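# Pack the limp desk robot arm into the floor case

## Task

Take the small unpowered robot arm from the desk, whose joints flop freely when pushed, and place it inside the open case on the floor. It must sit deep enough that the case lid could close, and it must be settled and still. Never let it drop more than a few centimetres, since that can count as failure. When finished, open the gripper, release it and back the robot away. The robot itself must not topple or finish leaning, or the task fails. The arm must stay in the case without the robot holding it, or the task is not done.

## Robot and tools

Robot: a Hello Robot Stretch 3 with one arm. It has a two-wheel base (0.33 m long, 0.34 m wide), a lift that rides up a mast, and a telescoping arm that sticks out to the robot's RIGHT side. The gripper cannot move forward on its own; drive the base for that. The base turns on the spot about a point midway between the wheels, 0.05 m behind its front edge. With the arm in and the wrist folded, a turn sweeps a 0.28 m radius. A level, unfolded wrist reaches beyond that circle. The base cannot move sideways.

Frames: the base frame has its origin on the floor between the drive wheels, x forward, y left, z up. hand_pose is reported in it, at the point where the closed fingertips meet. With all wrist joints at zero, that hand frame has x up, y pointing back along the arm toward the mast, and z toward the robot's rear. The odometry frame is the base frame at the scene's start. base_odometry counts only wheel turns, so wheel slip shows up as travel. Heading is positive to the left, within -3.142 to 3.142.

execute_actions: the argument actions is a list holding one action, or none (empty just reports the state and pictures). An action may hold base, joints, or both, plus an optional contact_limits. Everything in one action starts together.
- base: exactly one relative command, measured from where the base last reported itself. {"translate_m": d} drives straight d metres, forward positive, range -1 to 1. {"rotate_rad": d} spins in place d radians, left (counter-clockwise seen from above) positive, range -3.2 to 3.2.
- joints: absolute targets keyed by name. lift_m 0 to 1.1 m (arm height on the mast). arm_m 0 to 0.52 m (extension). wrist_yaw_rad -1.345 to 4.42 (0 is along the arm, positive turns toward the front, 3.0 folds over the base). wrist_pitch_rad -1.57 to 0.451 (0 level, negative tips the fingers down). wrist_roll_rad -2.911 to 2.911 (0 has the fingers side by side, level). gripper_m -0.089 to 0.179 (bigger is wider; the real fingertip gap is about 0.007 m less when nearly shut and 0.025 m less when wide; gap is zero below 0.007). head_pan_rad -3.953 to 1.73 (0 forward, positive left, -1.57 looks along the arm). head_tilt_rad -1.53 to 0.419 (0 level, negative down). Done tolerances: 0.004 for lift, arm and gripper, 0.02 for yaw, roll and head, 0.05 for pitch.
- contact_limits: only arm_m, a motor_effort percentage 1 to 100 at which the arm motion halts (contact_stop). Smaller is gentler, but too small stops immediately. It also caps the arm's holding force until the next action. Values above the maximum are reduced.
- cameras: list of head_camera, nav_camera, wrist_camera or all; missing, null or all gives every picture, [] gives none. Any bad key, name or out-of-range number rejects the whole call and nothing moves. A joint or base omitted from an action may still be pushing toward an earlier target without the status showing it.

wait: seconds from 0 to 10; commands nothing and returns the same report as an empty action. zoom_image: camera plus region [x0, y0, x1, y1] in pixels of that camera's latest full image, top-left origin, at most 504 by 504. finished_scene: pass the scene number; it ends the scene after the last command is held, cannot be reversed, and reports success. Replying with no tool call ends everything.

Result lines: base_status and joint_status tell how each motion of the last accepted action ended: done (for the base, wheels turned the full amount even if slipping), off_target (stopped short and may still push), contact_stop, time_out or torque_fault (the old target is dropped). on_its_own lists things not commanded in this call; held at there means the target a joint holds, not its position. If a call reports a stop, later motion calls in that same reply are skipped. motor_effort gives percent of maximum, positive toward higher values, with the peak in brackets; readings carry fixed bias and noise. A rest effort flagged outside its range suggests a load or a push. Positive wheel effort pushes forward. lidar_m: 12 distances in metres from the base origin, 30-degree sectors starting straight ahead and going counter-clockwise (4th left, 7th behind, 10th right), scanning a plane 0.17 m above the floor, range 0.15 to 12 m, blind to clear objects and the robot; "-" means nothing seen. The mast and a low lift can block sectors 5, 6, 9 and 10. wrist_depth_mm (45 to 1000) and head_depth_mm (280 to 4000, head image is sideways) are 7 by 7 grids of median depth, top-left first. base_tilt is in degrees, forward and right positive, with a few degrees of fixed error.

Cameras: head_camera and nav_camera turn with the head joints; wrist_camera rides on the gripper. The calibration block gives K, distortion and T_world_to_cam mapping the base frame into each camera; expect small errors, larger for the wrist camera.

Behaviour and cautions: lift and arm stop and go limp when pushing firmly on something; a limp lift can sag under load or keep pressing up. Closing the fingers on a surface can raise a limp lift. Base, wrist and head never stop on contact; a wrist servo pushed hard for seconds shuts off for 10 s (torque_fault). To grasp, command gripper_m below the object's width; to release, command at least 0.02 above where the fingers met it. Status never proves you are holding something. The base is only fast with lift below 0.30, arm below 0.03 and yaw above 2.54. Fold or unfold the wrist only with lift 0.32 to 0.95, pitch -0.4 and roll near 0; after folding, lift may go down to 0.25. With yaw below -0.4, keep pitch at -0.5 or lower. The robot can tip if the arm pushes on something solid with the gripper above about 0.45 m, if it drives while holding or pushing something fixed, or if it snags furniture (worst when reversing). If it leans, reverse the last move in small steps, pull the gripper free, and lower lift to about 0.2. Avoid dropping, slamming or shoving the limp arm; occasionally something may nudge loose objects. While you think, the robot keeps holding its last command.

Each tool is called after ">>>" by a JSON object that holds its "fn" and its "kwargs".

## Session

>>> {"fn": "execute_actions", "kwargs": {"actions": [{"joints":{"head_tilt_rad":-0.5}}]}}

Scene clock: 0.87 s.
base_odometry: x=+0.000 y=+0.000 heading=+0.000 (m, m, rad; odometry frame)
turned_by_wheels: +0.000 (rad since the last result)
turned_by_imu: +0.000 (rad since the last result)
base_tilt: forward=+2.1 right=-0.2 (deg)
lidar_m: 1.88 2.16 2.01 2.03 1.84 1.84 2.65 1.89 1.74 1.76 2.20 1.72
head_depth_mm: 1747 1871 1963 1496 2120 1639 1344 / 1803 1935 2032 2261 2089 1627 1325 / 1877 2017 2089 2414 2078 1615 1323 / 1946 2099 2143 2458 2049 1614 1318 / 2018 2180 2097 2490 2052 1589 1309 / 2108 2283 2432 2665 2015 1594 1305 / 2204 2394 2636 2796 1997 1581 1301
base_status: not commanded
joint_positions: lift_m=+0.478 arm_m=+0.003 wrist_yaw_rad=+2.929 wrist_pitch_rad=-0.498 wrist_roll_rad=-0.008 gripper_m=+0.037 head_pan_rad=+0.006 head_tilt_rad=-0.493
joint_status: all done
motor_effort: left_wheel=+0(0) right_wheel=+0(0) lift_m=+36(36) arm_m=+0(0) wrist_yaw_rad=+0(0) wrist_pitch_rad=+7(7) wrist_roll_rad=+0(0) gripper_m=+1(1) head_pan_rad=+0(1) head_tilt_rad=-3(21) (%)
hand_pose: x=+0.0237 y=+0.0609 z=+0.4734 quat_wxyz=(+0.246, +0.697, +0.102, +0.666) (m; base frame)
wrist_depth_mm: - - - - - - - / - - - - - - - / - - - - - - - / 965 - - - - - - / 808 - 878 843 878 893 897 / 714 711 - 757 755 752 759 / 619 630 619 643 633 659 671
pictures: head_camera (sideways: a quarter turn clockwise sets it upright), nav_camera (sideways: a quarter turn counterclockwise sets it upright), wrist_camera
camera_calibration (this result's frames):
head_camera: T_world_to_cam=[[-0.438186, -0.042357, -0.897886, 1.19082], [-0.0146032, 0.999093, -0.0400047, 0.057756], [0.898766, -0.00441751, -0.438407, 0.518572], [0, 0, 0, 1]] pos_world=[0.0565681, -0.00497335, 1.29887]
nav_camera: T_world_to_cam=[[0.490595, -0.0267785, 0.870976, -1.09362], [-0.0315559, -0.999418, -0.012953, 0.0669319], [0.870816, -0.0211298, -0.491155, 0.592215], [0, 0, 0, 1]] pos_world=[0.0229249, 0.0501209, 1.24425]
wrist_camera: T_world_to_cam=[[0.984551, -0.170334, 0.0405564, -0.0259896], [-0.0724119, -0.606982, -0.79141, 0.452607], [0.159421, 0.776247, -0.609939, 0.397009], [0, 0, 0, 1]] pos_world=[-0.00492939, -0.0378791, 0.601403]
Images, in order (width x height): head_camera 896x504, nav_camera 672x504, wrist_camera 644x364.

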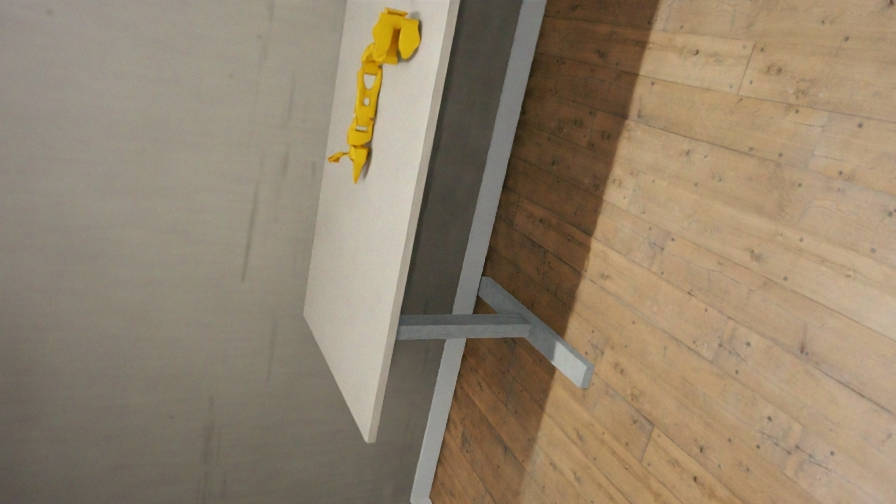

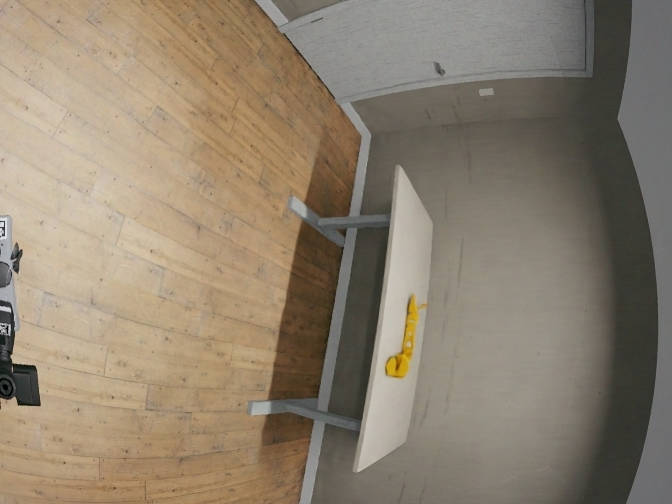

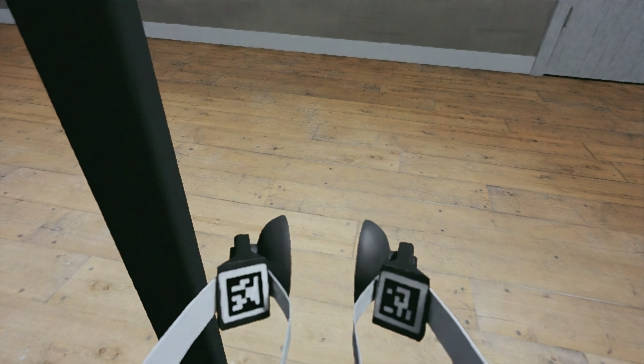

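>>> {"fn": "execute_actions", "kwargs": {"actions": [{"base":{"rotate_rad":-0.237},"joints":{"lift_m":0.28,"wrist_pitch_rad":-0.4,"head_pan_rad":-2.8}}], "cameras": ["nav_camera"]}}

>>> {"fn": "execute_actions", "kwargs": {"actions": [{"base":{"translate_m":1.0}}], "cameras": ["nav_camera","head_camera"]}}

>>> {"fn": "execute_actions", "kwargs": {"actions": [{"base":{"rotate_rad":1.43},"joints":{"head_pan_rad":-1.57,"head_tilt_rad":-0.8}}], "cameras": ["head_camera"]}}

>>> {"fn": "execute_actions", "kwargs": {"actions": [{"joints":{"lift_m":0.94}}], "cameras": ["wrist_camera"]}}

>>> {"fn": "execute_actions", "kwargs": {"actions": [{"joints":{"wrist_yaw_rad":0.0,"gripper_m":0.085}}], "cameras": []}}

>>> {"fn": "execute_actions", "kwargs": {"actions": [{"joints":{"lift_m":1.05,"arm_m":0.45,"wrist_pitch_rad":-1.5}}], "cameras": ["wrist_camera","head_camera"]}}

Scene clock: 14.90 s.
base_odometry: x=+0.000 y=+0.000 heading=-0.237 (m, m, rad; odometry frame)
turned_by_wheels: -0.237 (rad since the last result)
turned_by_imu: -0.237 (rad since the last result)
base_tilt: forward=+2.0 right=-0.1 (deg)
lidar_m: 2.13 1.89 2.02 2.01 2.21 1.84 2.61 2.17 1.76 1.74 1.91 1.72
head_depth_mm: 2183 2322 2513 2674 2115 1627 1337 / 2290 2460 2634 2738 2088 1627 1331 / 2384 2579 2788 2899 2067 1615 1320 / 2515 2723 3009 2882 2053 1608 1317 / 2595 2799 3092 2872 2049 1603 1305 / 2327 2500 2677 2702 2022 1586 1299 / 2046 2167 2340 2431 2015 1583 1294
base_status: done
joint_positions: lift_m=+0.280 arm_m=+0.003 wrist_yaw_rad=+2.929 wrist_pitch_rad=-0.420 wrist_roll_rad=-0.008 gripper_m=+0.037 head_pan_rad=-2.793 head_tilt_rad=-0.494
joint_status: all done
motor_effort: left_wheel=+2(6) right_wheel=-4(7) lift_m=+30(32) arm_m=+0(0) wrist_yaw_rad=+0(0) wrist_pitch_rad=+11(11) wrist_roll_rad=+0(0) gripper_m=+1(1) head_pan_rad=-5(56) head_tilt_rad=-2(3) (%)
hand_pose: x=+0.0260 y=+0.0713 z=+0.2925 quat_wxyz=(+0.220, +0.700, +0.074, +0.675) (m; base frame)
wrist_depth_mm: - - - - - - - / - - - - - - - / 988 - - - - - - / 747 - 784 809 806 843 847 / 618 - 638 631 645 669 668 / 517 - - 535 553 546 556 / 455 - - 461 443 472 469
pictures: nav_camera (sideways: a quarter turn counterclockwise sets it upright)
camera_calibration (this result's frames):
nav_camera: T_world_to_cam=[[-0.471599, -0.139702, 0.870677, -1.08736], [-0.305878, 0.951983, -0.0129299, 0.0685752], [-0.827063, -0.272419, -0.491686, 0.603263], [0, 0, 0, 1]] pos_world=[0.00711596, -0.0528484, 1.24424]
Images, in order (width x height): nav_camera 672x504.

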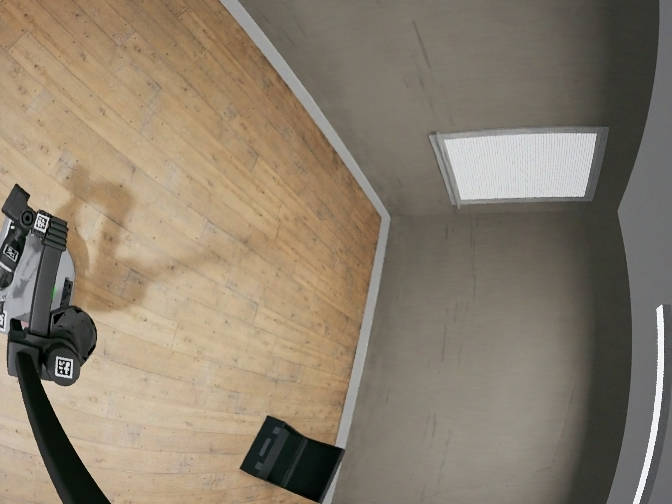

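Scene clock: 19.90 s.
base_odometry: x=+0.972 y=-0.234 heading=-0.237 (m, m, rad; odometry frame)
turned_by_wheels: +0.000 (rad since the last result)
turned_by_imu: +0.000 (rad since the last result)
base_tilt: forward=+2.0 right=-0.2 (deg)
lidar_m: 1.15 1.00 1.85 1.83 2.03 2.75 2.84 2.35 1.91 1.89 0.87 0.85
head_depth_mm: 3015 3234 3468 3010 2111 1630 1330 / 3159 3365 3678 2946 2090 1626 1323 / 3323 3546 3817 2914 2069 1607 1325 / 3399 3728 3952 2889 2058 1605 1314 / 2928 3151 3442 2860 2034 1593 1307 / 2558 2720 2928 2820 2024 1584 1307 / 2253 2391 2535 2604 2011 1580 1298
base_status: done
joint_positions: lift_m=+0.280 arm_m=+0.003 wrist_yaw_rad=+2.929 wrist_pitch_rad=-0.419 wrist_roll_rad=-0.008 gripper_m=+0.037 head_pan_rad=-2.793 head_tilt_rad=-0.494
joint_status: not commanded
motor_effort: left_wheel=+2(9) right_wheel=-3(6) lift_m=+31(30) arm_m=+0(0) wrist_yaw_rad=+0(0) wrist_pitch_rad=+10(11) wrist_roll_rad=+0(0) gripper_m=+0(1) head_pan_rad=-5(4) head_tilt_rad=-3(3) (%)
hand_pose: x=+0.0260 y=+0.0714 z=+0.2926 quat_wxyz=(+0.220, +0.700, +0.074, +0.675) (m; base frame)
wrist_depth_mm: - - - - - - - / - - - - - - 828 / 924 - - - - - 925 / 755 - 814 783 854 843 822 / 610 - 651 642 650 651 664 / 522 - - 545 563 546 554 / 452 - - 463 457 466 468
pictures: head_camera (sideways: a quarter turn clockwise sets it upright), nav_camera (sideways: a quarter turn counterclockwise sets it upright)
camera_calibration (this result's frames):
head_camera: T_world_to_cam=[[0.399644, 0.187346, -0.897321, 1.18497], [0.349091, -0.936235, -0.0399941, 0.0555235], [-0.847597, -0.297263, -0.439562, 0.530728], [0, 0, 0, 1]] pos_world=[-0.0431067, -0.0122504, 1.29881]
nav_camera: T_world_to_cam=[[-0.472183, -0.139796, 0.870345, -1.08692], [-0.305654, 0.952055, -0.0129043, 0.0685405], [-0.826812, -0.272117, -0.492274, 0.604026], [0, 0, 0, 1]] pos_world=[0.00714059, -0.0528353, 1.24423]
Images, in order (width x height): head_camera 896x504, nav_camera 672x504.

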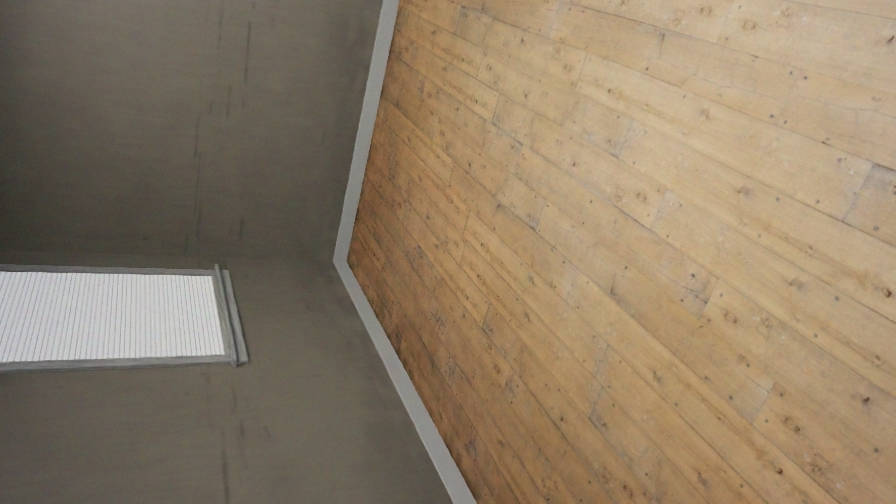

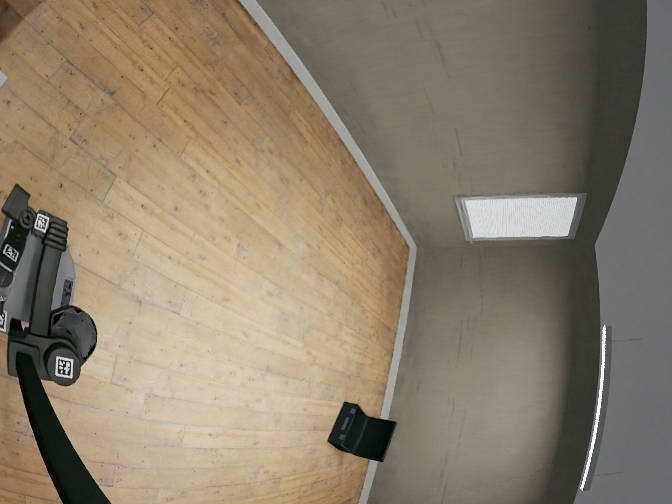

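Scene clock: 22.07 s.
base_odometry: x=+0.972 y=-0.234 heading=+1.193 (m, m, rad; odometry frame)
turned_by_wheels: +1.430 (rad since the last result)
turned_by_imu: +1.436 (rad since the last result)
base_tilt: forward=+2.0 right=-0.1 (deg)
lidar_m: 1.83 1.93 2.68 2.74 2.65 1.96 1.90 1.61 0.85 1.15 1.00 1.00
head_depth_mm: 978 1111 1057 833 684 1288 1152 / 976 1112 1048 827 679 1301 1148 / 977 1113 1040 748 675 1287 1143 / 978 1117 1030 802 671 1281 1146 / 978 1111 1020 807 668 1275 1139 / 982 1111 1011 799 664 1271 1131 / 979 1117 1003 794 661 1261 1129
base_status: done
joint_positions: lift_m=+0.280 arm_m=+0.003 wrist_yaw_rad=+2.929 wrist_pitch_rad=-0.419 wrist_roll_rad=-0.008 gripper_m=+0.037 head_pan_rad=-1.577 head_tilt_rad=-0.790
joint_status: all done
motor_effort: left_wheel=-3(8) right_wheel=+4(11) lift_m=+30(31) arm_m=+0(0) wrist_yaw_rad=+0(0) wrist_pitch_rad=+11(11) wrist_roll_rad=+0(0) gripper_m=+1(0) head_pan_rad=+4(55) head_tilt_rad=-4(18) (%)
hand_pose: x=+0.0260 y=+0.0714 z=+0.2926 quat_wxyz=(+0.220, +0.700, +0.074, +0.675) (m; base frame)
wrist_depth_mm: - - - - - - - / - - - - - - - / 975 - - - - - - / 766 - 768 795 794 830 832 / 603 - 645 637 649 657 683 / 518 - - 534 566 554 572 / 463 - - 454 454 470 478
pictures: head_camera (sideways: a quarter turn clockwise sets it upright)
camera_calibration (this result's frames):
head_camera: T_world_to_cam=[[-0.0354718, 0.682343, -0.730171, 0.969698], [0.999265, 0.0136065, -0.0358291, 0.0461205], [-0.0145127, -0.730905, -0.682325, 0.841479], [0, 0, 0, 1]] pos_world=[0.000522407, -0.0472531, 1.28386]
Images, in order (width x height): head_camera 896x504.

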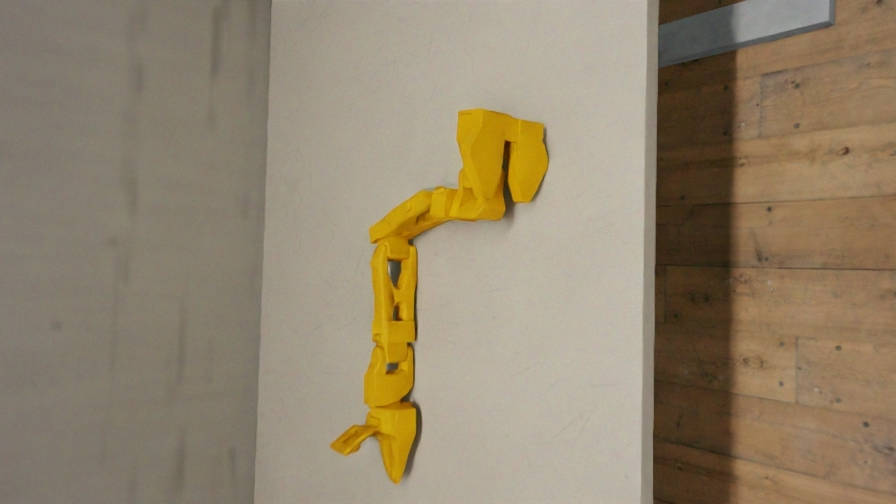

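Scene clock: 28.90 s.
base_odometry: x=+0.972 y=-0.234 heading=+1.193 (m, m, rad; odometry frame)
turned_by_wheels: +0.000 (rad since the last result)
turned_by_imu: +0.001 (rad since the last result)
base_tilt: forward=+2.1 right=-0.1 (deg)
lidar_m: 1.83 1.93 2.68 2.75 2.66 1.96 1.89 1.61 0.85 1.15 1.00 0.99
head_depth_mm: 977 1112 1054 885 - 1244 1146 / 980 1111 1048 878 - 1269 1155 / 979 1119 1038 750 - - 1149 / 979 1112 1027 802 - - - / 982 1115 1021 808 - 1242 1166 / 975 1116 1010 802 - 1242 1129 / 979 1112 1000 796 662 1261 1130
base_status: not commanded
joint_positions: lift_m=+0.940 arm_m=+0.003 wrist_yaw_rad=+2.929 wrist_pitch_rad=-0.419 wrist_roll_rad=-0.008 gripper_m=+0.037 head_pan_rad=-1.577 head_tilt_rad=-0.790
joint_status: all done
motor_effort: left_wheel=-3(3) right_wheel=+4(4) lift_m=+41(44) arm_m=+0(0) wrist_yaw_rad=+0(0) wrist_pitch_rad=+10(10) wrist_roll_rad=+0(0) gripper_m=+1(1) head_pan_rad=+4(4) head_tilt_rad=-4(3) (%)
hand_pose: x=+0.0260 y=+0.0714 z=+0.9523 quat_wxyz=(+0.219, +0.700, +0.074, +0.675) (m; base frame)
wrist_depth_mm: - - - - - - - / - - - - - - - / - - - - - - - / - - - - - - - / - - - - - - - / - - - - - - - / - - - - - - -
pictures: wrist_camera
camera_calibration (this result's frames):
wrist_camera: T_world_to_cam=[[0.983858, -0.17354, 0.0436656, -0.0485518], [-0.0587611, -0.543782, -0.837167, 0.876832], [0.169027, 0.821088, -0.545202, 0.61553], [0, 0, 0, 1]] pos_world=[-0.00474932, -0.0370245, 1.07176]
Images, in order (width x height): wrist_camera 644x364.

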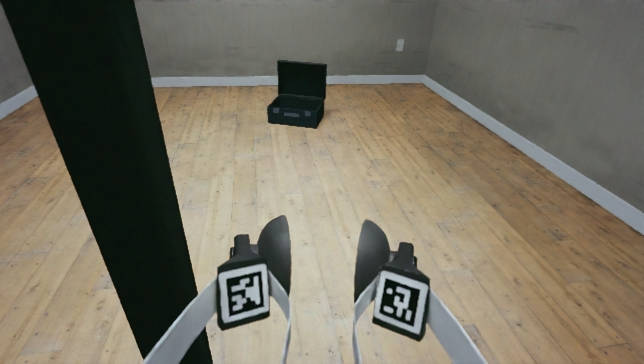

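Scene clock: 31.37 s.
base_odometry: x=+0.972 y=-0.234 heading=+1.193 (m, m, rad; odometry frame)
turned_by_wheels: +0.000 (rad since the last result)
turned_by_imu: +0.000 (rad since the last result)
base_tilt: forward=+2.0 right=-0.1 (deg)
lidar_m: 1.83 1.94 2.67 2.74 2.65 1.96 1.89 1.61 0.85 1.15 1.00 1.00
head_depth_mm: 983 1115 1060 885 - - - / 980 1112 1047 877 - - - / 978 1111 1036 847 - - 1109 / 979 1111 1032 840 - - 1099 / 978 1115 1020 824 668 1277 1140 / 978 1114 1014 800 664 1269 1131 / 976 1112 1004 798 662 1265 1129
base_status: not commanded
joint_positions: lift_m=+0.940 arm_m=+0.003 wrist_yaw_rad=+0.002 wrist_pitch_rad=-0.419 wrist_roll_rad=-0.008 gripper_m=+0.085 head_pan_rad=-1.577 head_tilt_rad=-0.790
joint_status: all done
motor_effort: left_wheel=-3(3) right_wheel=+4(4) lift_m=+41(42) arm_m=+0(0) wrist_yaw_rad=-1(1) wrist_pitch_rad=+10(10) wrist_roll_rad=+0(0) gripper_m=+1(80) head_pan_rad=+3(3) head_tilt_rad=-4(4) (%)
hand_pose: x=-0.0211 y=-0.3722 z=+0.9523 quat_wxyz=(+0.695, +0.148, -0.688, -0.146) (m; base frame)
wrist_depth_mm: 899 859 864 853 823 813 838 / 931 930 922 893 922 895 879 / 834 843 857 877 904 911 944 / 636 632 606 685 693 720 720 / 519 528 555 521 572 568 581 / 437 446 453 453 374 478 487 / 379 378 390 391 375 390 406
pictures: none
No camera images: the call's "cameras" was empty. Leave "cameras" out to get every camera's image.

Scene clock: 35.83 s.
base_odometry: x=+0.972 y=-0.234 heading=+1.193 (m, m, rad; odometry frame)
turned_by_wheels: +0.000 (rad since the last result)
turned_by_imu: +0.000 (rad since the last result)
base_tilt: forward=+2.0 right=-0.1 (deg)
lidar_m: 1.84 1.93 2.67 2.73 2.66 1.96 1.89 1.61 0.85 1.15 1.00 1.00
head_depth_mm: 996 1114 1058 831 684 1284 1148 / 977 1112 1045 826 679 1300 1149 / 1011 1113 1039 747 675 1288 1146 / - 1162 1028 801 671 1279 1136 / 979 1115 999 808 668 1276 1138 / 979 1114 1009 800 665 1268 1129 / 977 1112 1002 796 659 1266 1127
base_status: not commanded
joint_positions: lift_m=+1.050 arm_m=+0.450 wrist_yaw_rad=+0.000 wrist_pitch_rad=-1.496 wrist_roll_rad=-0.008 gripper_m=+0.085 head_pan_rad=-1.577 head_tilt_rad=-0.790
joint_status: all done
motor_effort: left_wheel=-4(3) right_wheel=+4(3) lift_m=+41(42) arm_m=+3(6) wrist_yaw_rad=+0(1) wrist_pitch_rad=-2(10) wrist_roll_rad=+0(0) gripper_m=+1(1) head_pan_rad=+4(4) head_tilt_rad=-3(4) (%)
hand_pose: x=-0.0216 y=-0.5896 z=+0.9312 quat_wxyz=(+0.520, +0.483, -0.516, -0.480) (m; base frame)
wrist_depth_mm: 367 360 362 368 360 362 362 / 291 313 319 314 370 371 366 / 376 370 376 373 375 367 372 / 377 370 370 375 371 367 371 / 382 379 378 377 317 375 377 / 381 376 382 377 317 374 382 / 385 393 387 383 341 383 386
pictures: head_camera (sideways: a quarter turn clockwise sets it upright), wrist_camera
camera_calibration (this result's frames):
head_camera: T_world_to_cam=[[-0.0354715, 0.682343, -0.730171, 0.969698], [0.999265, 0.0136062, -0.0358292, 0.0461205], [-0.0145129, -0.730905, -0.682325, 0.841479], [0, 0, 0, 1]] pos_world=[0.00052239, -0.0472531, 1.28386]
wrist_camera: T_world_to_cam=[[-0.998399, -0.0552934, -0.0119484, -0.0368642], [-0.0560945, 0.994996, 0.0826803, 0.547749], [0.00731695, 0.0832182, -0.996504, 1.1365], [0, 0, 0, 1]] pos_world=[-0.0143952, -0.641625, 1.0868]
Images, in order (width x height): head_camera 896x504, wrist_camera 644x364.

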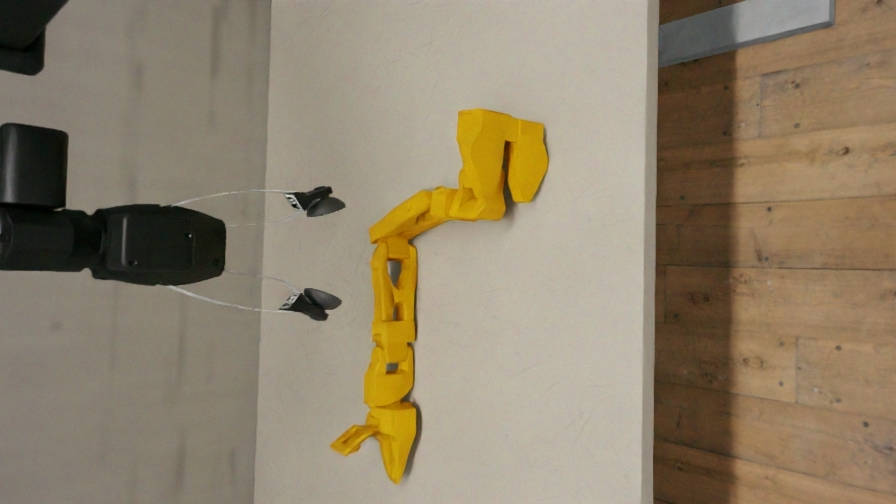

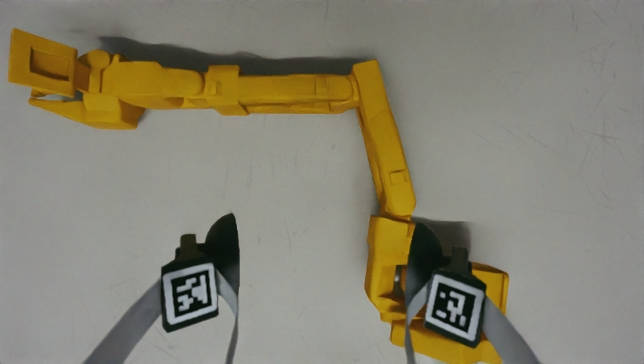

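>>> {"fn": "execute_actions", "kwargs": {"actions": [{"base":{"translate_m":-0.06},"joints":{"arm_m":0.505,"wrist_roll_rad":-0.27,"lift_m":0.92}}], "cameras": ["wrist_camera"]}}

>>> {"fn": "execute_actions", "kwargs": {"actions": [{"joints":{"lift_m":0.864}}], "cameras": ["wrist_camera"]}}

Scene clock: 42.10 s.
base_odometry: x=+0.950 y=-0.290 heading=+1.193 (m, m, rad; odometry frame)
turned_by_wheels: +0.000 (rad since the last result)
turned_by_imu: +0.001 (rad since the last result)
base_tilt: forward=+1.9 right=+0.0 (deg)
lidar_m: 1.90 1.99 2.77 2.76 2.57 1.90 1.83 1.61 0.82 1.15 1.09 1.04
head_depth_mm: 977 1091 - - 666 1300 1141 / 961 - 1004 812 680 1295 1155 / 944 1160 1039 818 673 1289 1145 / 961 - 964 755 673 1288 1138 / 977 1114 1019 806 668 1274 1135 / 979 1112 1010 801 664 1262 1136 / 977 1113 1002 795 660 1260 1129
base_status: done
joint_positions: lift_m=+0.920 arm_m=+0.505 wrist_yaw_rad=+0.000 wrist_pitch_rad=-1.497 wrist_roll_rad=-0.264 gripper_m=+0.085 head_pan_rad=-1.577 head_tilt_rad=-0.790
joint_status: all done
motor_effort: left_wheel=-3(5) right_wheel=+3(6) lift_m=+30(35) arm_m=+3(4) wrist_yaw_rad=+0(0) wrist_pitch_rad=-2(2) wrist_roll_rad=-3(4) gripper_m=+1(1) head_pan_rad=+3(4) head_tilt_rad=-4(4) (%)
hand_pose: x=-0.0216 y=-0.6445 z=+0.8016 quat_wxyz=(+0.582, +0.540, -0.445, -0.414) (m; base frame)
wrist_depth_mm: 233 234 234 237 239 239 239 / 181 181 237 238 239 241 244 / 239 239 186 187 243 242 244 / 242 241 243 184 243 246 246 / 243 243 243 179 248 246 250 / 243 245 247 176 249 253 251 / 246 248 251 178 253 252 253
pictures: wrist_camera
camera_calibration (this result's frames):
wrist_camera: T_world_to_cam=[[-0.952155, -0.30555, 0.00626928, -0.21631], [-0.303879, 0.948733, 0.0869646, 0.574452], [-0.0325199, 0.0808987, -0.996192, 1.00932], [0, 0, 0, 1]] pos_world=[0.00142592, -0.692748, 0.956875]
Images, in order (width x height): wrist_camera 644x364.

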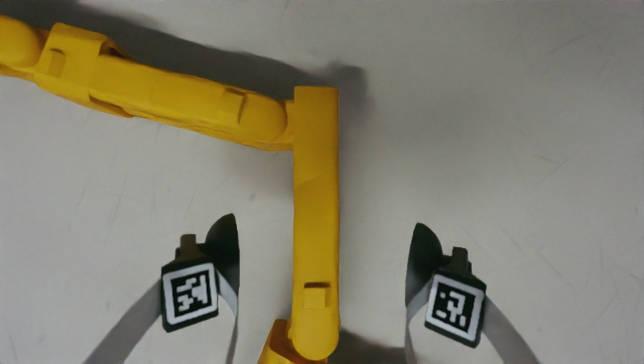

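Scene clock: 43.43 s.
base_odometry: x=+0.950 y=-0.290 heading=+1.193 (m, m, rad; odometry frame)
turned_by_wheels: +0.000 (rad since the last result)
turned_by_imu: +0.000 (rad since the last result)
base_tilt: forward=+2.0 right=-0.1 (deg)
lidar_m: 1.89 1.99 2.76 2.76 2.56 1.91 1.84 1.61 0.82 1.15 1.09 1.04
head_depth_mm: 978 1114 1061 - - - 1115 / 978 1093 - 798 664 1292 1153 / 977 - 1036 820 673 1285 1149 / 977 1081 954 747 673 1279 1143 / 976 1113 1018 805 668 1278 1139 / 975 1113 1011 801 665 1265 1134 / 979 1114 1003 795 661 1263 1124
base_status: not commanded
joint_positions: lift_m=+0.864 arm_m=+0.505 wrist_yaw_rad=+0.000 wrist_pitch_rad=-1.497 wrist_roll_rad=-0.264 gripper_m=+0.085 head_pan_rad=-1.577 head_tilt_rad=-0.790
joint_status: all done
motor_effort: left_wheel=-2(3) right_wheel=+4(3) lift_m=+30(30) arm_m=+2(3) wrist_yaw_rad=+0(0) wrist_pitch_rad=-2(2) wrist_roll_rad=-3(3) gripper_m=+1(1) head_pan_rad=+3(4) head_tilt_rad=-3(3) (%)
hand_pose: x=-0.0216 y=-0.6445 z=+0.7456 quat_wxyz=(+0.582, +0.540, -0.445, -0.414) (m; base frame)
wrist_depth_mm: 144 179 181 181 182 183 184 / 126 122 125 130 183 185 186 / 181 183 137 129 186 187 188 / 184 184 186 128 187 189 189 / 187 185 187 123 188 189 191 / 188 187 190 120 192 192 195 / 188 191 192 119 193 194 195
pictures: wrist_camera
camera_calibration (this result's frames):
wrist_camera: T_world_to_cam=[[-0.952155, -0.30555, 0.00626924, -0.215959], [-0.303879, 0.948733, 0.0869647, 0.579322], [-0.0325199, 0.0808988, -0.996192, 0.953537], [0, 0, 0, 1]] pos_world=[0.00142592, -0.692748, 0.900879]
Images, in order (width x height): wrist_camera 644x364.

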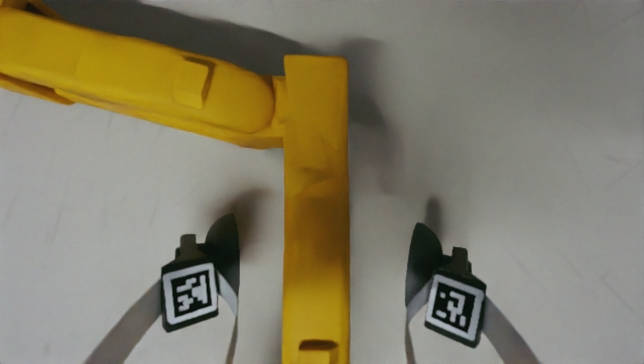

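>>> {"fn": "execute_actions", "kwargs": {"actions": [{"joints":{"gripper_m":-0.03}}], "cameras": []}}

>>> {"fn": "execute_actions", "kwargs": {"actions": [{"joints":{"wrist_roll_rad":0.5}}], "cameras": ["wrist_camera","head_camera"]}}

Scene clock: 49.20 s.
base_odometry: x=+0.950 y=-0.290 heading=+1.193 (m, m, rad; odometry frame)
turned_by_wheels: +0.000 (rad since the last result)
turned_by_imu: +0.001 (rad since the last result)
base_tilt: forward=+2.0 right=+0.0 (deg)
lidar_m: 1.90 1.99 2.76 2.76 2.57 1.90 1.83 1.61 0.81 1.15 1.09 1.04
head_depth_mm: 978 1111 1060 - - - 1117 / 976 1090 - 801 664 1294 1151 / 978 - 1032 819 674 1286 1146 / 977 1080 953 745 671 1280 1141 / 978 1116 1017 806 667 1268 1134 / 979 1112 1008 802 664 1265 1134 / 976 1110 1002 794 661 1260 1130
base_status: not commanded
joint_positions: lift_m=+0.864 arm_m=+0.505 wrist_yaw_rad=+0.001 wrist_pitch_rad=-1.499 wrist_roll_rad=-0.269 gripper_m=-0.029 head_pan_rad=-1.577 head_tilt_rad=-0.790
joint_status: all done
motor_effort: left_wheel=-2(3) right_wheel=+2(2) lift_m=+30(30) arm_m=+2(3) wrist_yaw_rad=-1(1) wrist_pitch_rad=-1(2) wrist_roll_rad=+0(3) gripper_m=-25(98) head_pan_rad=+4(3) head_tilt_rad=-3(4) (%)
hand_pose: x=-0.0216 y=-0.6440 z=+0.7456 quat_wxyz=(+0.583, +0.542, -0.443, -0.413) (m; base frame)
wrist_depth_mm: 126 179 180 181 182 182 184 / 127 122 124 129 185 185 186 / 184 183 147 129 184 187 188 / 184 185 185 127 187 188 188 / 185 187 188 122 189 190 191 / 187 189 189 120 191 192 193 / 190 191 191 119 194 195 195
pictures: none
No camera images: the call's "cameras" was empty. Leave "cameras" out to get every camera's image.

Scene clock: 50.30 s.
base_odometry: x=+0.950 y=-0.290 heading=+1.193 (m, m, rad; odometry frame)
turned_by_wheels: +0.000 (rad since the last result)
turned_by_imu: +0.000 (rad since the last result)
base_tilt: forward=+1.9 right=-0.1 (deg)
lidar_m: 1.90 2.00 2.76 2.76 2.57 1.90 1.84 1.61 0.82 1.15 1.09 1.04
head_depth_mm: 979 1116 1060 - - - 1116 / 979 1093 - 801 663 1292 1149 / 975 - 1034 818 676 1286 1146 / 979 1080 960 769 672 1277 1144 / 977 1110 1019 727 666 1270 1134 / 978 1113 940 802 663 1267 1131 / 976 1118 1001 796 661 1267 1126
base_status: not commanded
joint_positions: lift_m=+0.864 arm_m=+0.505 wrist_yaw_rad=+0.001 wrist_pitch_rad=-1.508 wrist_roll_rad=+0.493 gripper_m=-0.023 head_pan_rad=-1.577 head_tilt_rad=-0.790
joint_status: all done
on_its_own: gripper_m is held at -0.024, not at your -0.030, by its stall guard, which is still easing
motor_effort: left_wheel=-2(2) right_wheel=+2(2) lift_m=+31(30) arm_m=+3(3) wrist_yaw_rad=+0(8) wrist_pitch_rad=+4(11) wrist_roll_rad=+3(18) gripper_m=-20(26) head_pan_rad=+3(3) head_tilt_rad=-3(4) (%)
hand_pose: x=-0.0217 y=-0.6416 z=+0.7456 quat_wxyz=(+0.374, +0.351, -0.625, -0.588) (m; base frame)
wrist_depth_mm: 187 184 182 181 178 176 173 / 131 126 128 130 181 178 175 / 190 167 133 129 183 181 179 / 193 192 187 128 186 183 180 / 197 192 192 123 187 184 183 / 200 195 196 120 187 188 185 / 200 199 197 120 192 188 187
pictures: head_camera (sideways: a quarter turn clockwise sets it upright), wrist_camera
camera_calibration (this result's frames):
head_camera: T_world_to_cam=[[-0.0354718, 0.682343, -0.730171, 0.969698], [0.999265, 0.0136065, -0.0358291, 0.0461205], [-0.0145127, -0.730905, -0.682325, 0.841479], [0, 0, 0, 1]] pos_world=[0.000522407, -0.0472531, 1.28386]
wrist_camera: T_world_to_cam=[[-0.902205, 0.429175, -0.0428362, 0.293946], [0.423568, 0.900366, 0.0996614, 0.551768], [0.0813404, 0.071771, -0.994099, 0.948402], [0, 0, 0, 1]] pos_world=[-0.0456545, -0.691015, 0.900407]
Images, in order (width x height): head_camera 896x504, wrist_camera 644x364.

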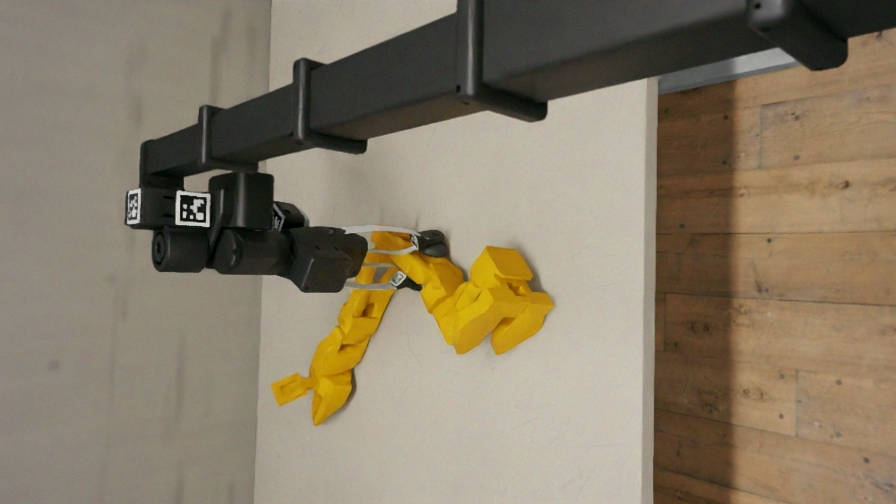

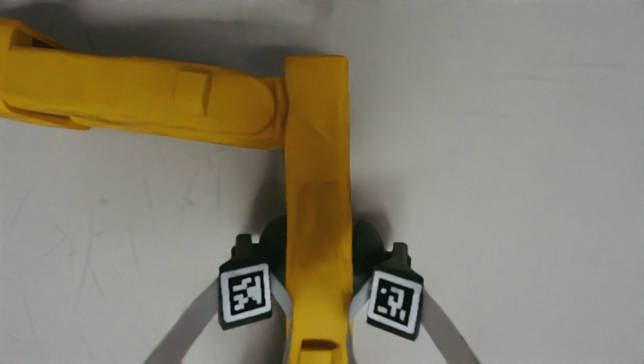

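>>> {"fn": "execute_actions", "kwargs": {"actions": [{"joints":{"lift_m":0.91}}], "cameras": []}}

>>> {"fn": "execute_actions", "kwargs": {"actions": [{"joints":{"wrist_roll_rad":-0.4,"lift_m":0.95}}], "cameras": []}}

>>> {"fn": "execute_actions", "kwargs": {"actions": [{"joints":{"wrist_roll_rad":-1.2,"lift_m":1.0}}], "cameras": ["wrist_camera"]}}

>>> {"fn": "execute_actions", "kwargs": {"actions": [{"joints":{"wrist_pitch_rad":-0.9,"lift_m":1.05,"arm_m":0.38}}], "cameras": ["wrist_camera"]}}

>>> {"fn": "execute_actions", "kwargs": {"actions": [{"joints":{"wrist_pitch_rad":-0.33,"lift_m":1.04,"arm_m":0.27,"wrist_roll_rad":-0.7}}], "cameras": ["wrist_camera"]}}

>>> {"fn": "execute_actions", "kwargs": {"actions": [{"joints":{"wrist_roll_rad":0.05}}], "cameras": ["wrist_camera","nav_camera"]}}

Scene clock: 56.77 s.
base_odometry: x=+0.950 y=-0.290 heading=+1.193 (m, m, rad; odometry frame)
turned_by_wheels: +0.000 (rad since the last result)
turned_by_imu: +0.000 (rad since the last result)
base_tilt: forward=+2.0 right=+0.0 (deg)
lidar_m: 1.89 2.00 2.76 2.76 2.58 1.90 1.84 1.61 0.81 1.15 1.09 1.04
head_depth_mm: 977 1109 - - 658 1286 1137 / 981 - 973 810 679 1292 1154 / 961 1157 1040 819 676 1285 1145 / 961 - 819 739 672 1282 1139 / 976 1110 1020 696 666 1274 1140 / 980 1112 941 800 662 1270 1132 / 979 1116 999 793 658 1262 1129
base_status: not commanded
joint_positions: lift_m=+0.910 arm_m=+0.505 wrist_yaw_rad=+0.000 wrist_pitch_rad=-1.504 wrist_roll_rad=+0.495 gripper_m=-0.017 head_pan_rad=-1.577 head_tilt_rad=-0.790
joint_status: all done
on_its_own: gripper_m is held at -0.018, not at your -0.030, by its stall guard, which is not easing now
motor_effort: left_wheel=-2(3) right_wheel=+3(4) lift_m=+47(48) arm_m=+2(3) wrist_yaw_rad=+0(1) wrist_pitch_rad=+2(4) wrist_roll_rad=+3(3) gripper_m=-21(21) head_pan_rad=+4(4) head_tilt_rad=-4(4) (%)
hand_pose: x=-0.0217 y=-0.6426 z=+0.7910 quat_wxyz=(+0.375, +0.350, -0.627, -0.587) (m; base frame)
wrist_depth_mm: 229 229 226 223 222 216 217 / 154 145 133 129 224 221 218 / 237 234 137 129 224 226 221 / 240 237 235 130 228 227 223 / 241 239 235 125 231 227 227 / 246 241 240 125 235 231 229 / 247 246 241 125 239 234 230
pictures: none
No camera images: the call's "cameras" was empty. Leave "cameras" out to get every camera's image.

Scene clock: 58.00 s.
base_odometry: x=+0.950 y=-0.290 heading=+1.193 (m, m, rad; odometry frame)
turned_by_wheels: +0.000 (rad since the last result)
turned_by_imu: +0.000 (rad since the last result)
base_tilt: forward=+2.0 right=+0.1 (deg)
lidar_m: 1.89 2.00 2.76 2.76 2.57 1.89 1.84 1.61 0.82 1.15 1.09 1.04
head_depth_mm: 981 - - 793 684 1292 1141 / 948 - 1011 824 679 1288 1151 / 930 1133 1034 640 676 1286 1145 / 943 - 973 765 671 1284 1143 / 978 1110 1018 806 668 1275 1141 / 979 1111 1009 791 664 1268 1128 / 978 1115 1003 771 661 1262 1126
base_status: not commanded
joint_positions: lift_m=+0.950 arm_m=+0.505 wrist_yaw_rad=+0.000 wrist_pitch_rad=-1.493 wrist_roll_rad=-0.401 gripper_m=-0.014 head_pan_rad=-1.577 head_tilt_rad=-0.790
joint_status: all done
on_its_own: gripper_m is held at -0.015, not at your -0.030, by its stall guard, which is not easing now
motor_effort: left_wheel=-2(4) right_wheel=+3(4) lift_m=+47(49) arm_m=+3(3) wrist_yaw_rad=+0(4) wrist_pitch_rad=-4(5) wrist_roll_rad=+1(10) gripper_m=-19(21) head_pan_rad=+3(4) head_tilt_rad=-4(3) (%)
hand_pose: x=-0.0216 y=-0.6457 z=+0.8310 quat_wxyz=(+0.612, +0.566, -0.405, -0.375) (m; base frame)
wrist_depth_mm: 258 259 263 261 265 269 271 / 165 155 138 130 265 273 271 / 261 266 187 131 271 277 276 / 268 267 269 131 276 280 280 / 267 271 274 128 278 279 283 / 267 275 276 126 283 282 285 / 272 274 281 128 285 284 290
pictures: none
No camera images: the call's "cameras" was empty. Leave "cameras" out to get every camera's image.

Scene clock: 59.30 s.
base_odometry: x=+0.950 y=-0.290 heading=+1.193 (m, m, rad; odometry frame)
turned_by_wheels: +0.000 (rad since the last result)
turned_by_imu: +0.000 (rad since the last result)
base_tilt: forward=+2.0 right=+0.0 (deg)
lidar_m: 1.89 1.99 2.77 2.75 2.57 1.90 1.83 1.61 0.82 1.15 1.09 1.04
head_depth_mm: - - 1016 830 683 1290 1141 / - 1112 677 824 679 1290 1151 / - 1109 1037 816 675 1287 1148 / - - 919 811 671 1279 1141 / 979 1130 945 786 668 1269 1136 / 977 1114 1012 671 663 1266 1132 / 980 1111 998 796 638 1265 1124
base_status: not commanded
joint_positions: lift_m=+1.000 arm_m=+0.505 wrist_yaw_rad=+0.000 wrist_pitch_rad=-1.481 wrist_roll_rad=-1.200 gripper_m=-0.014 head_pan_rad=-1.577 head_tilt_rad=-0.790
joint_status: all done
on_its_own: gripper_m is held at -0.015, not at your -0.030, by its stall guard, which is not easing now
motor_effort: left_wheel=-3(3) right_wheel=+3(4) lift_m=+47(49) arm_m=+3(2) wrist_yaw_rad=+0(3) wrist_pitch_rad=-11(12) wrist_roll_rad=+0(9) gripper_m=-19(19) head_pan_rad=+4(3) head_tilt_rad=-4(4) (%)
hand_pose: x=-0.0214 y=-0.6488 z=+0.8809 quat_wxyz=(+0.725, +0.663, -0.136, -0.125) (m; base frame)
wrist_depth_mm: 165 292 300 306 313 320 327 / 164 150 136 129 316 327 333 / 295 301 307 130 323 333 342 / 301 309 312 130 328 339 346 / 307 313 318 128 337 343 352 / 312 318 318 126 345 349 358 / 315 323 333 127 350 355 369
pictures: wrist_camera
camera_calibration (this result's frames):
wrist_camera: T_world_to_cam=[[-0.31851, -0.94546, 0.0682394, -0.674193], [-0.937055, 0.324911, 0.127914, 0.117324], [-0.143109, -0.0232022, -0.989435, 1.01285], [0, 0, 0, 1]] pos_world=[0.0401506, -0.652042, 1.03315]
Images, in order (width x height): wrist_camera 644x364.

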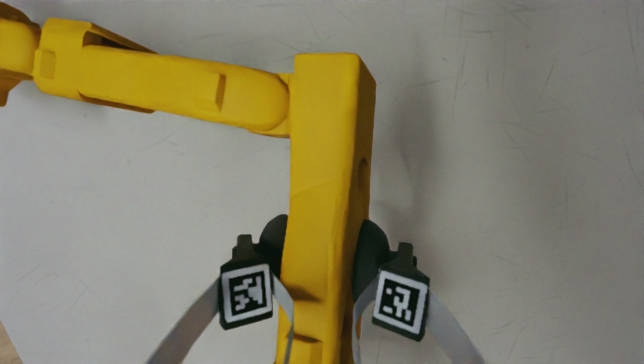

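Scene clock: 61.47 s.
base_odometry: x=+0.950 y=-0.290 heading=+1.193 (m, m, rad; odometry frame)
turned_by_wheels: +0.000 (rad since the last result)
turned_by_imu: +0.000 (rad since the last result)
base_tilt: forward=+2.1 right=+0.0 (deg)
lidar_m: 1.90 2.00 2.77 2.75 2.56 1.90 1.84 1.61 0.82 1.15 1.09 1.04
head_depth_mm: 1013 1112 1058 832 683 1283 1145 / 994 1088 659 824 682 1292 1151 / - 1132 932 819 676 1286 1152 / - 1081 991 813 671 1279 1143 / 961 1111 918 806 667 1272 1132 / 983 1115 1004 695 663 1274 1128 / 979 1118 999 772 661 1266 1128
base_status: not commanded
joint_positions: lift_m=+1.050 arm_m=+0.380 wrist_yaw_rad=+0.000 wrist_pitch_rad=-0.930 wrist_roll_rad=-1.204 gripper_m=-0.014 head_pan_rad=-1.577 head_tilt_rad=-0.790
joint_status: all done
on_its_own: gripper_m is held at -0.015, not at your -0.030, by its stall guard, which is not easing now
motor_effort: left_wheel=-3(3) right_wheel=+3(4) lift_m=+47(50) arm_m=-3(3) wrist_yaw_rad=+0(1) wrist_pitch_rad=+17(16) wrist_roll_rad=+2(2) gripper_m=-20(20) head_pan_rad=+4(3) head_tilt_rad=-4(4) (%)
hand_pose: x=-0.0215 y=-0.6592 z=+0.9685 quat_wxyz=(+0.879, +0.441, -0.163, -0.082) (m; base frame)
wrist_depth_mm: 310 357 414 493 589 524 444 / 159 148 138 132 594 550 459 / 307 332 140 132 590 569 475 / 311 347 397 132 576 614 502 / 307 345 388 127 583 648 523 / 306 340 374 126 602 659 540 / 303 332 389 126 547 685 576
pictures: wrist_camera
camera_calibration (this result's frames):
wrist_camera: T_world_to_cam=[[-0.314138, -0.771316, 0.553524, -1.0451], [-0.938471, 0.340408, -0.0582584, 0.299958], [-0.143488, -0.537768, -0.830793, 0.606403], [0, 0, 0, 1]] pos_world=[0.0402075, -0.582109, 1.09976]
Images, in order (width x height): wrist_camera 644x364.

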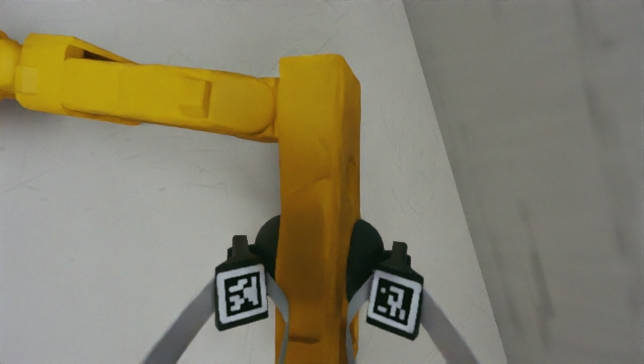

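Scene clock: 63.53 s.
base_odometry: x=+0.950 y=-0.290 heading=+1.193 (m, m, rad; odometry frame)
turned_by_wheels: +0.000 (rad since the last result)
turned_by_imu: +0.000 (rad since the last result)
base_tilt: forward=+2.0 right=+0.0 (deg)
lidar_m: 1.90 1.99 2.76 2.75 2.57 1.90 1.83 1.61 0.81 1.15 1.09 1.04
head_depth_mm: 1011 1113 1058 831 683 1292 1143 / - 1112 936 825 681 1296 1154 / - 1112 933 820 677 1289 1145 / - 1157 1028 813 671 1283 1142 / 945 1079 1020 809 667 1278 1137 / 980 1070 659 800 664 1273 1131 / 978 1111 965 793 661 1256 1128
base_status: not commanded
joint_positions: lift_m=+1.040 arm_m=+0.270 wrist_yaw_rad=+0.000 wrist_pitch_rad=-0.400 wrist_roll_rad=-0.718 gripper_m=-0.015 head_pan_rad=-1.577 head_tilt_rad=-0.790
joint_status: wrist_pitch_rad off_target (ended at -0.400, target -0.330); the others done
on_its_own: gripper_m is held at -0.015, not at your -0.030, by its stall guard, which is not easing now; wrist_pitch_rad is at rest, and its effort (+39) is outside its rest range (-20 to +32)
motor_effort: left_wheel=-2(3) right_wheel=+4(4) lift_m=+37(41) arm_m=-2(5) wrist_yaw_rad=+0(4) wrist_pitch_rad=+39(39) wrist_roll_rad=+8(17) gripper_m=-19(20) head_pan_rad=+4(3) head_tilt_rad=-4(4) (%)
hand_pose: x=-0.0214 y=-0.6420 z=+1.0569 quat_wxyz=(+0.892, +0.181, -0.405, -0.082) (m; base frame)
wrist_depth_mm: 633 728 647 617 577 536 518 / 547 684 662 133 618 566 529 / 482 131 135 132 655 604 564 / 139 173 675 131 687 643 589 / 410 483 586 126 721 697 621 / 383 443 513 124 749 715 684 / 356 399 470 124 684 784 714
pictures: wrist_camera
camera_calibration (this result's frames):
wrist_camera: T_world_to_cam=[[-0.721127, -0.285277, 0.631343, -0.859635], [-0.686088, 0.420631, -0.593593, 0.92196], [-0.0962238, -0.861212, -0.499053, 0.131806], [0, 0, 0, 1]] pos_world=[0.0253231, -0.519526, 1.15577]
Images, in order (width x height): wrist_camera 644x364.

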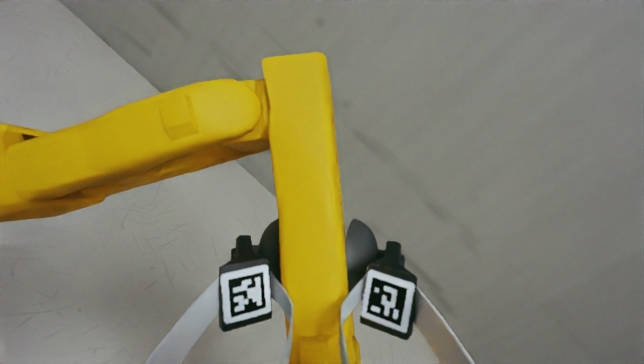

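Scene clock: 64.53 s.
base_odometry: x=+0.950 y=-0.290 heading=+1.193 (m, m, rad; odometry frame)
turned_by_wheels: +0.000 (rad since the last result)
turned_by_imu: +0.000 (rad since the last result)
base_tilt: forward=+1.9 right=-0.1 (deg)
lidar_m: 1.90 1.99 2.75 2.76 2.57 1.90 1.84 1.61 0.82 1.15 1.09 1.04
head_depth_mm: 1013 1112 1058 829 684 1288 1139 / - 1146 1049 824 681 1296 1153 / - 1161 624 820 676 1284 1146 / 929 1134 622 813 670 1276 1141 / 961 1050 1019 806 668 1270 1131 / 979 1089 610 800 664 1268 1131 / 978 1110 1000 797 660 1265 1128
base_status: not commanded
joint_positions: lift_m=+1.040 arm_m=+0.270 wrist_yaw_rad=+0.000 wrist_pitch_rad=-0.400 wrist_roll_rad=+0.025 gripper_m=-0.015 head_pan_rad=-1.577 head_tilt_rad=-0.790
joint_status: wrist_roll_rad off_target (ended at +0.025, target +0.050)
on_its_own: gripper_m is held at -0.015, not at your -0.030, by its stall guard, which is not easing now; wrist_pitch_rad is at rest, and its effort (+39) is outside its rest range (-20 to +32)
motor_effort: left_wheel=-3(3) right_wheel=+3(3) lift_m=+36(37) arm_m=-3(2) wrist_yaw_rad=+0(0) wrist_pitch_rad=+39(39) wrist_roll_rad=+12(17) gripper_m=-17(19) head_pan_rad=+4(4) head_tilt_rad=-3(4) (%)
hand_pose: x=-0.0215 y=-0.6420 z=+1.0568 quat_wxyz=(+0.685, +0.139, -0.701, -0.142) (m; base frame)
wrist_depth_mm: 593 592 587 583 594 579 586 / 642 643 628 118 631 613 624 / 683 669 121 121 694 690 680 / 747 739 131 124 751 760 750 / 701 133 415 124 700 719 777 / 586 137 586 124 631 596 596 / 497 142 490 129 499 516 508
pictures: nav_camera (sideways: a quarter turn counterclockwise sets it upright), wrist_camera
camera_calibration (this result's frames):
nav_camera: T_world_to_cam=[[-0.0342352, -0.72374, 0.689223, -0.85349], [-0.99894, 0.0460217, -0.00129296, 0.0576502], [-0.0307834, -0.688537, -0.724548, 0.90133], [0, 0, 0, 1]] pos_world=[0.0561157, 0.000241327, 1.24138]
wrist_camera: T_world_to_cam=[[-0.999607, -0.0239936, 0.0145026, -0.0460503], [-0.0249946, 0.52835, -0.848659, 1.27475], [0.0127, -0.848688, -0.528742, 0.173548], [0, 0, 0, 1]] pos_world=[-0.0163742, -0.527332, 1.17426]
Images, in order (width x height): nav_camera 672x504, wrist_camera 644x364.

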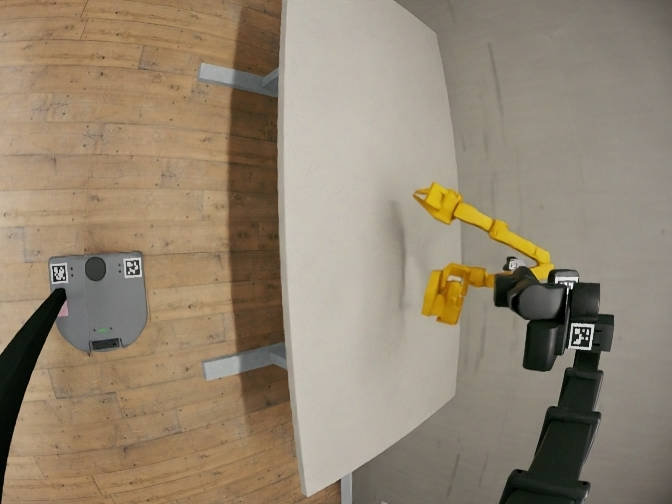

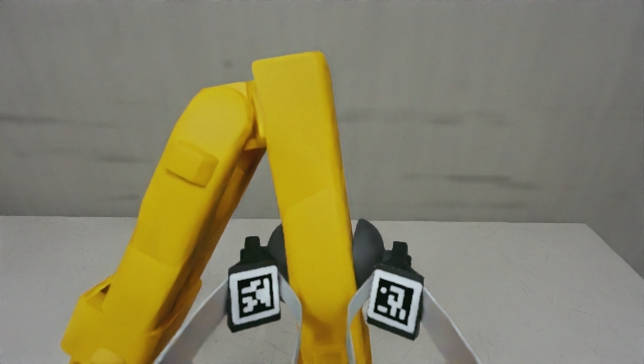

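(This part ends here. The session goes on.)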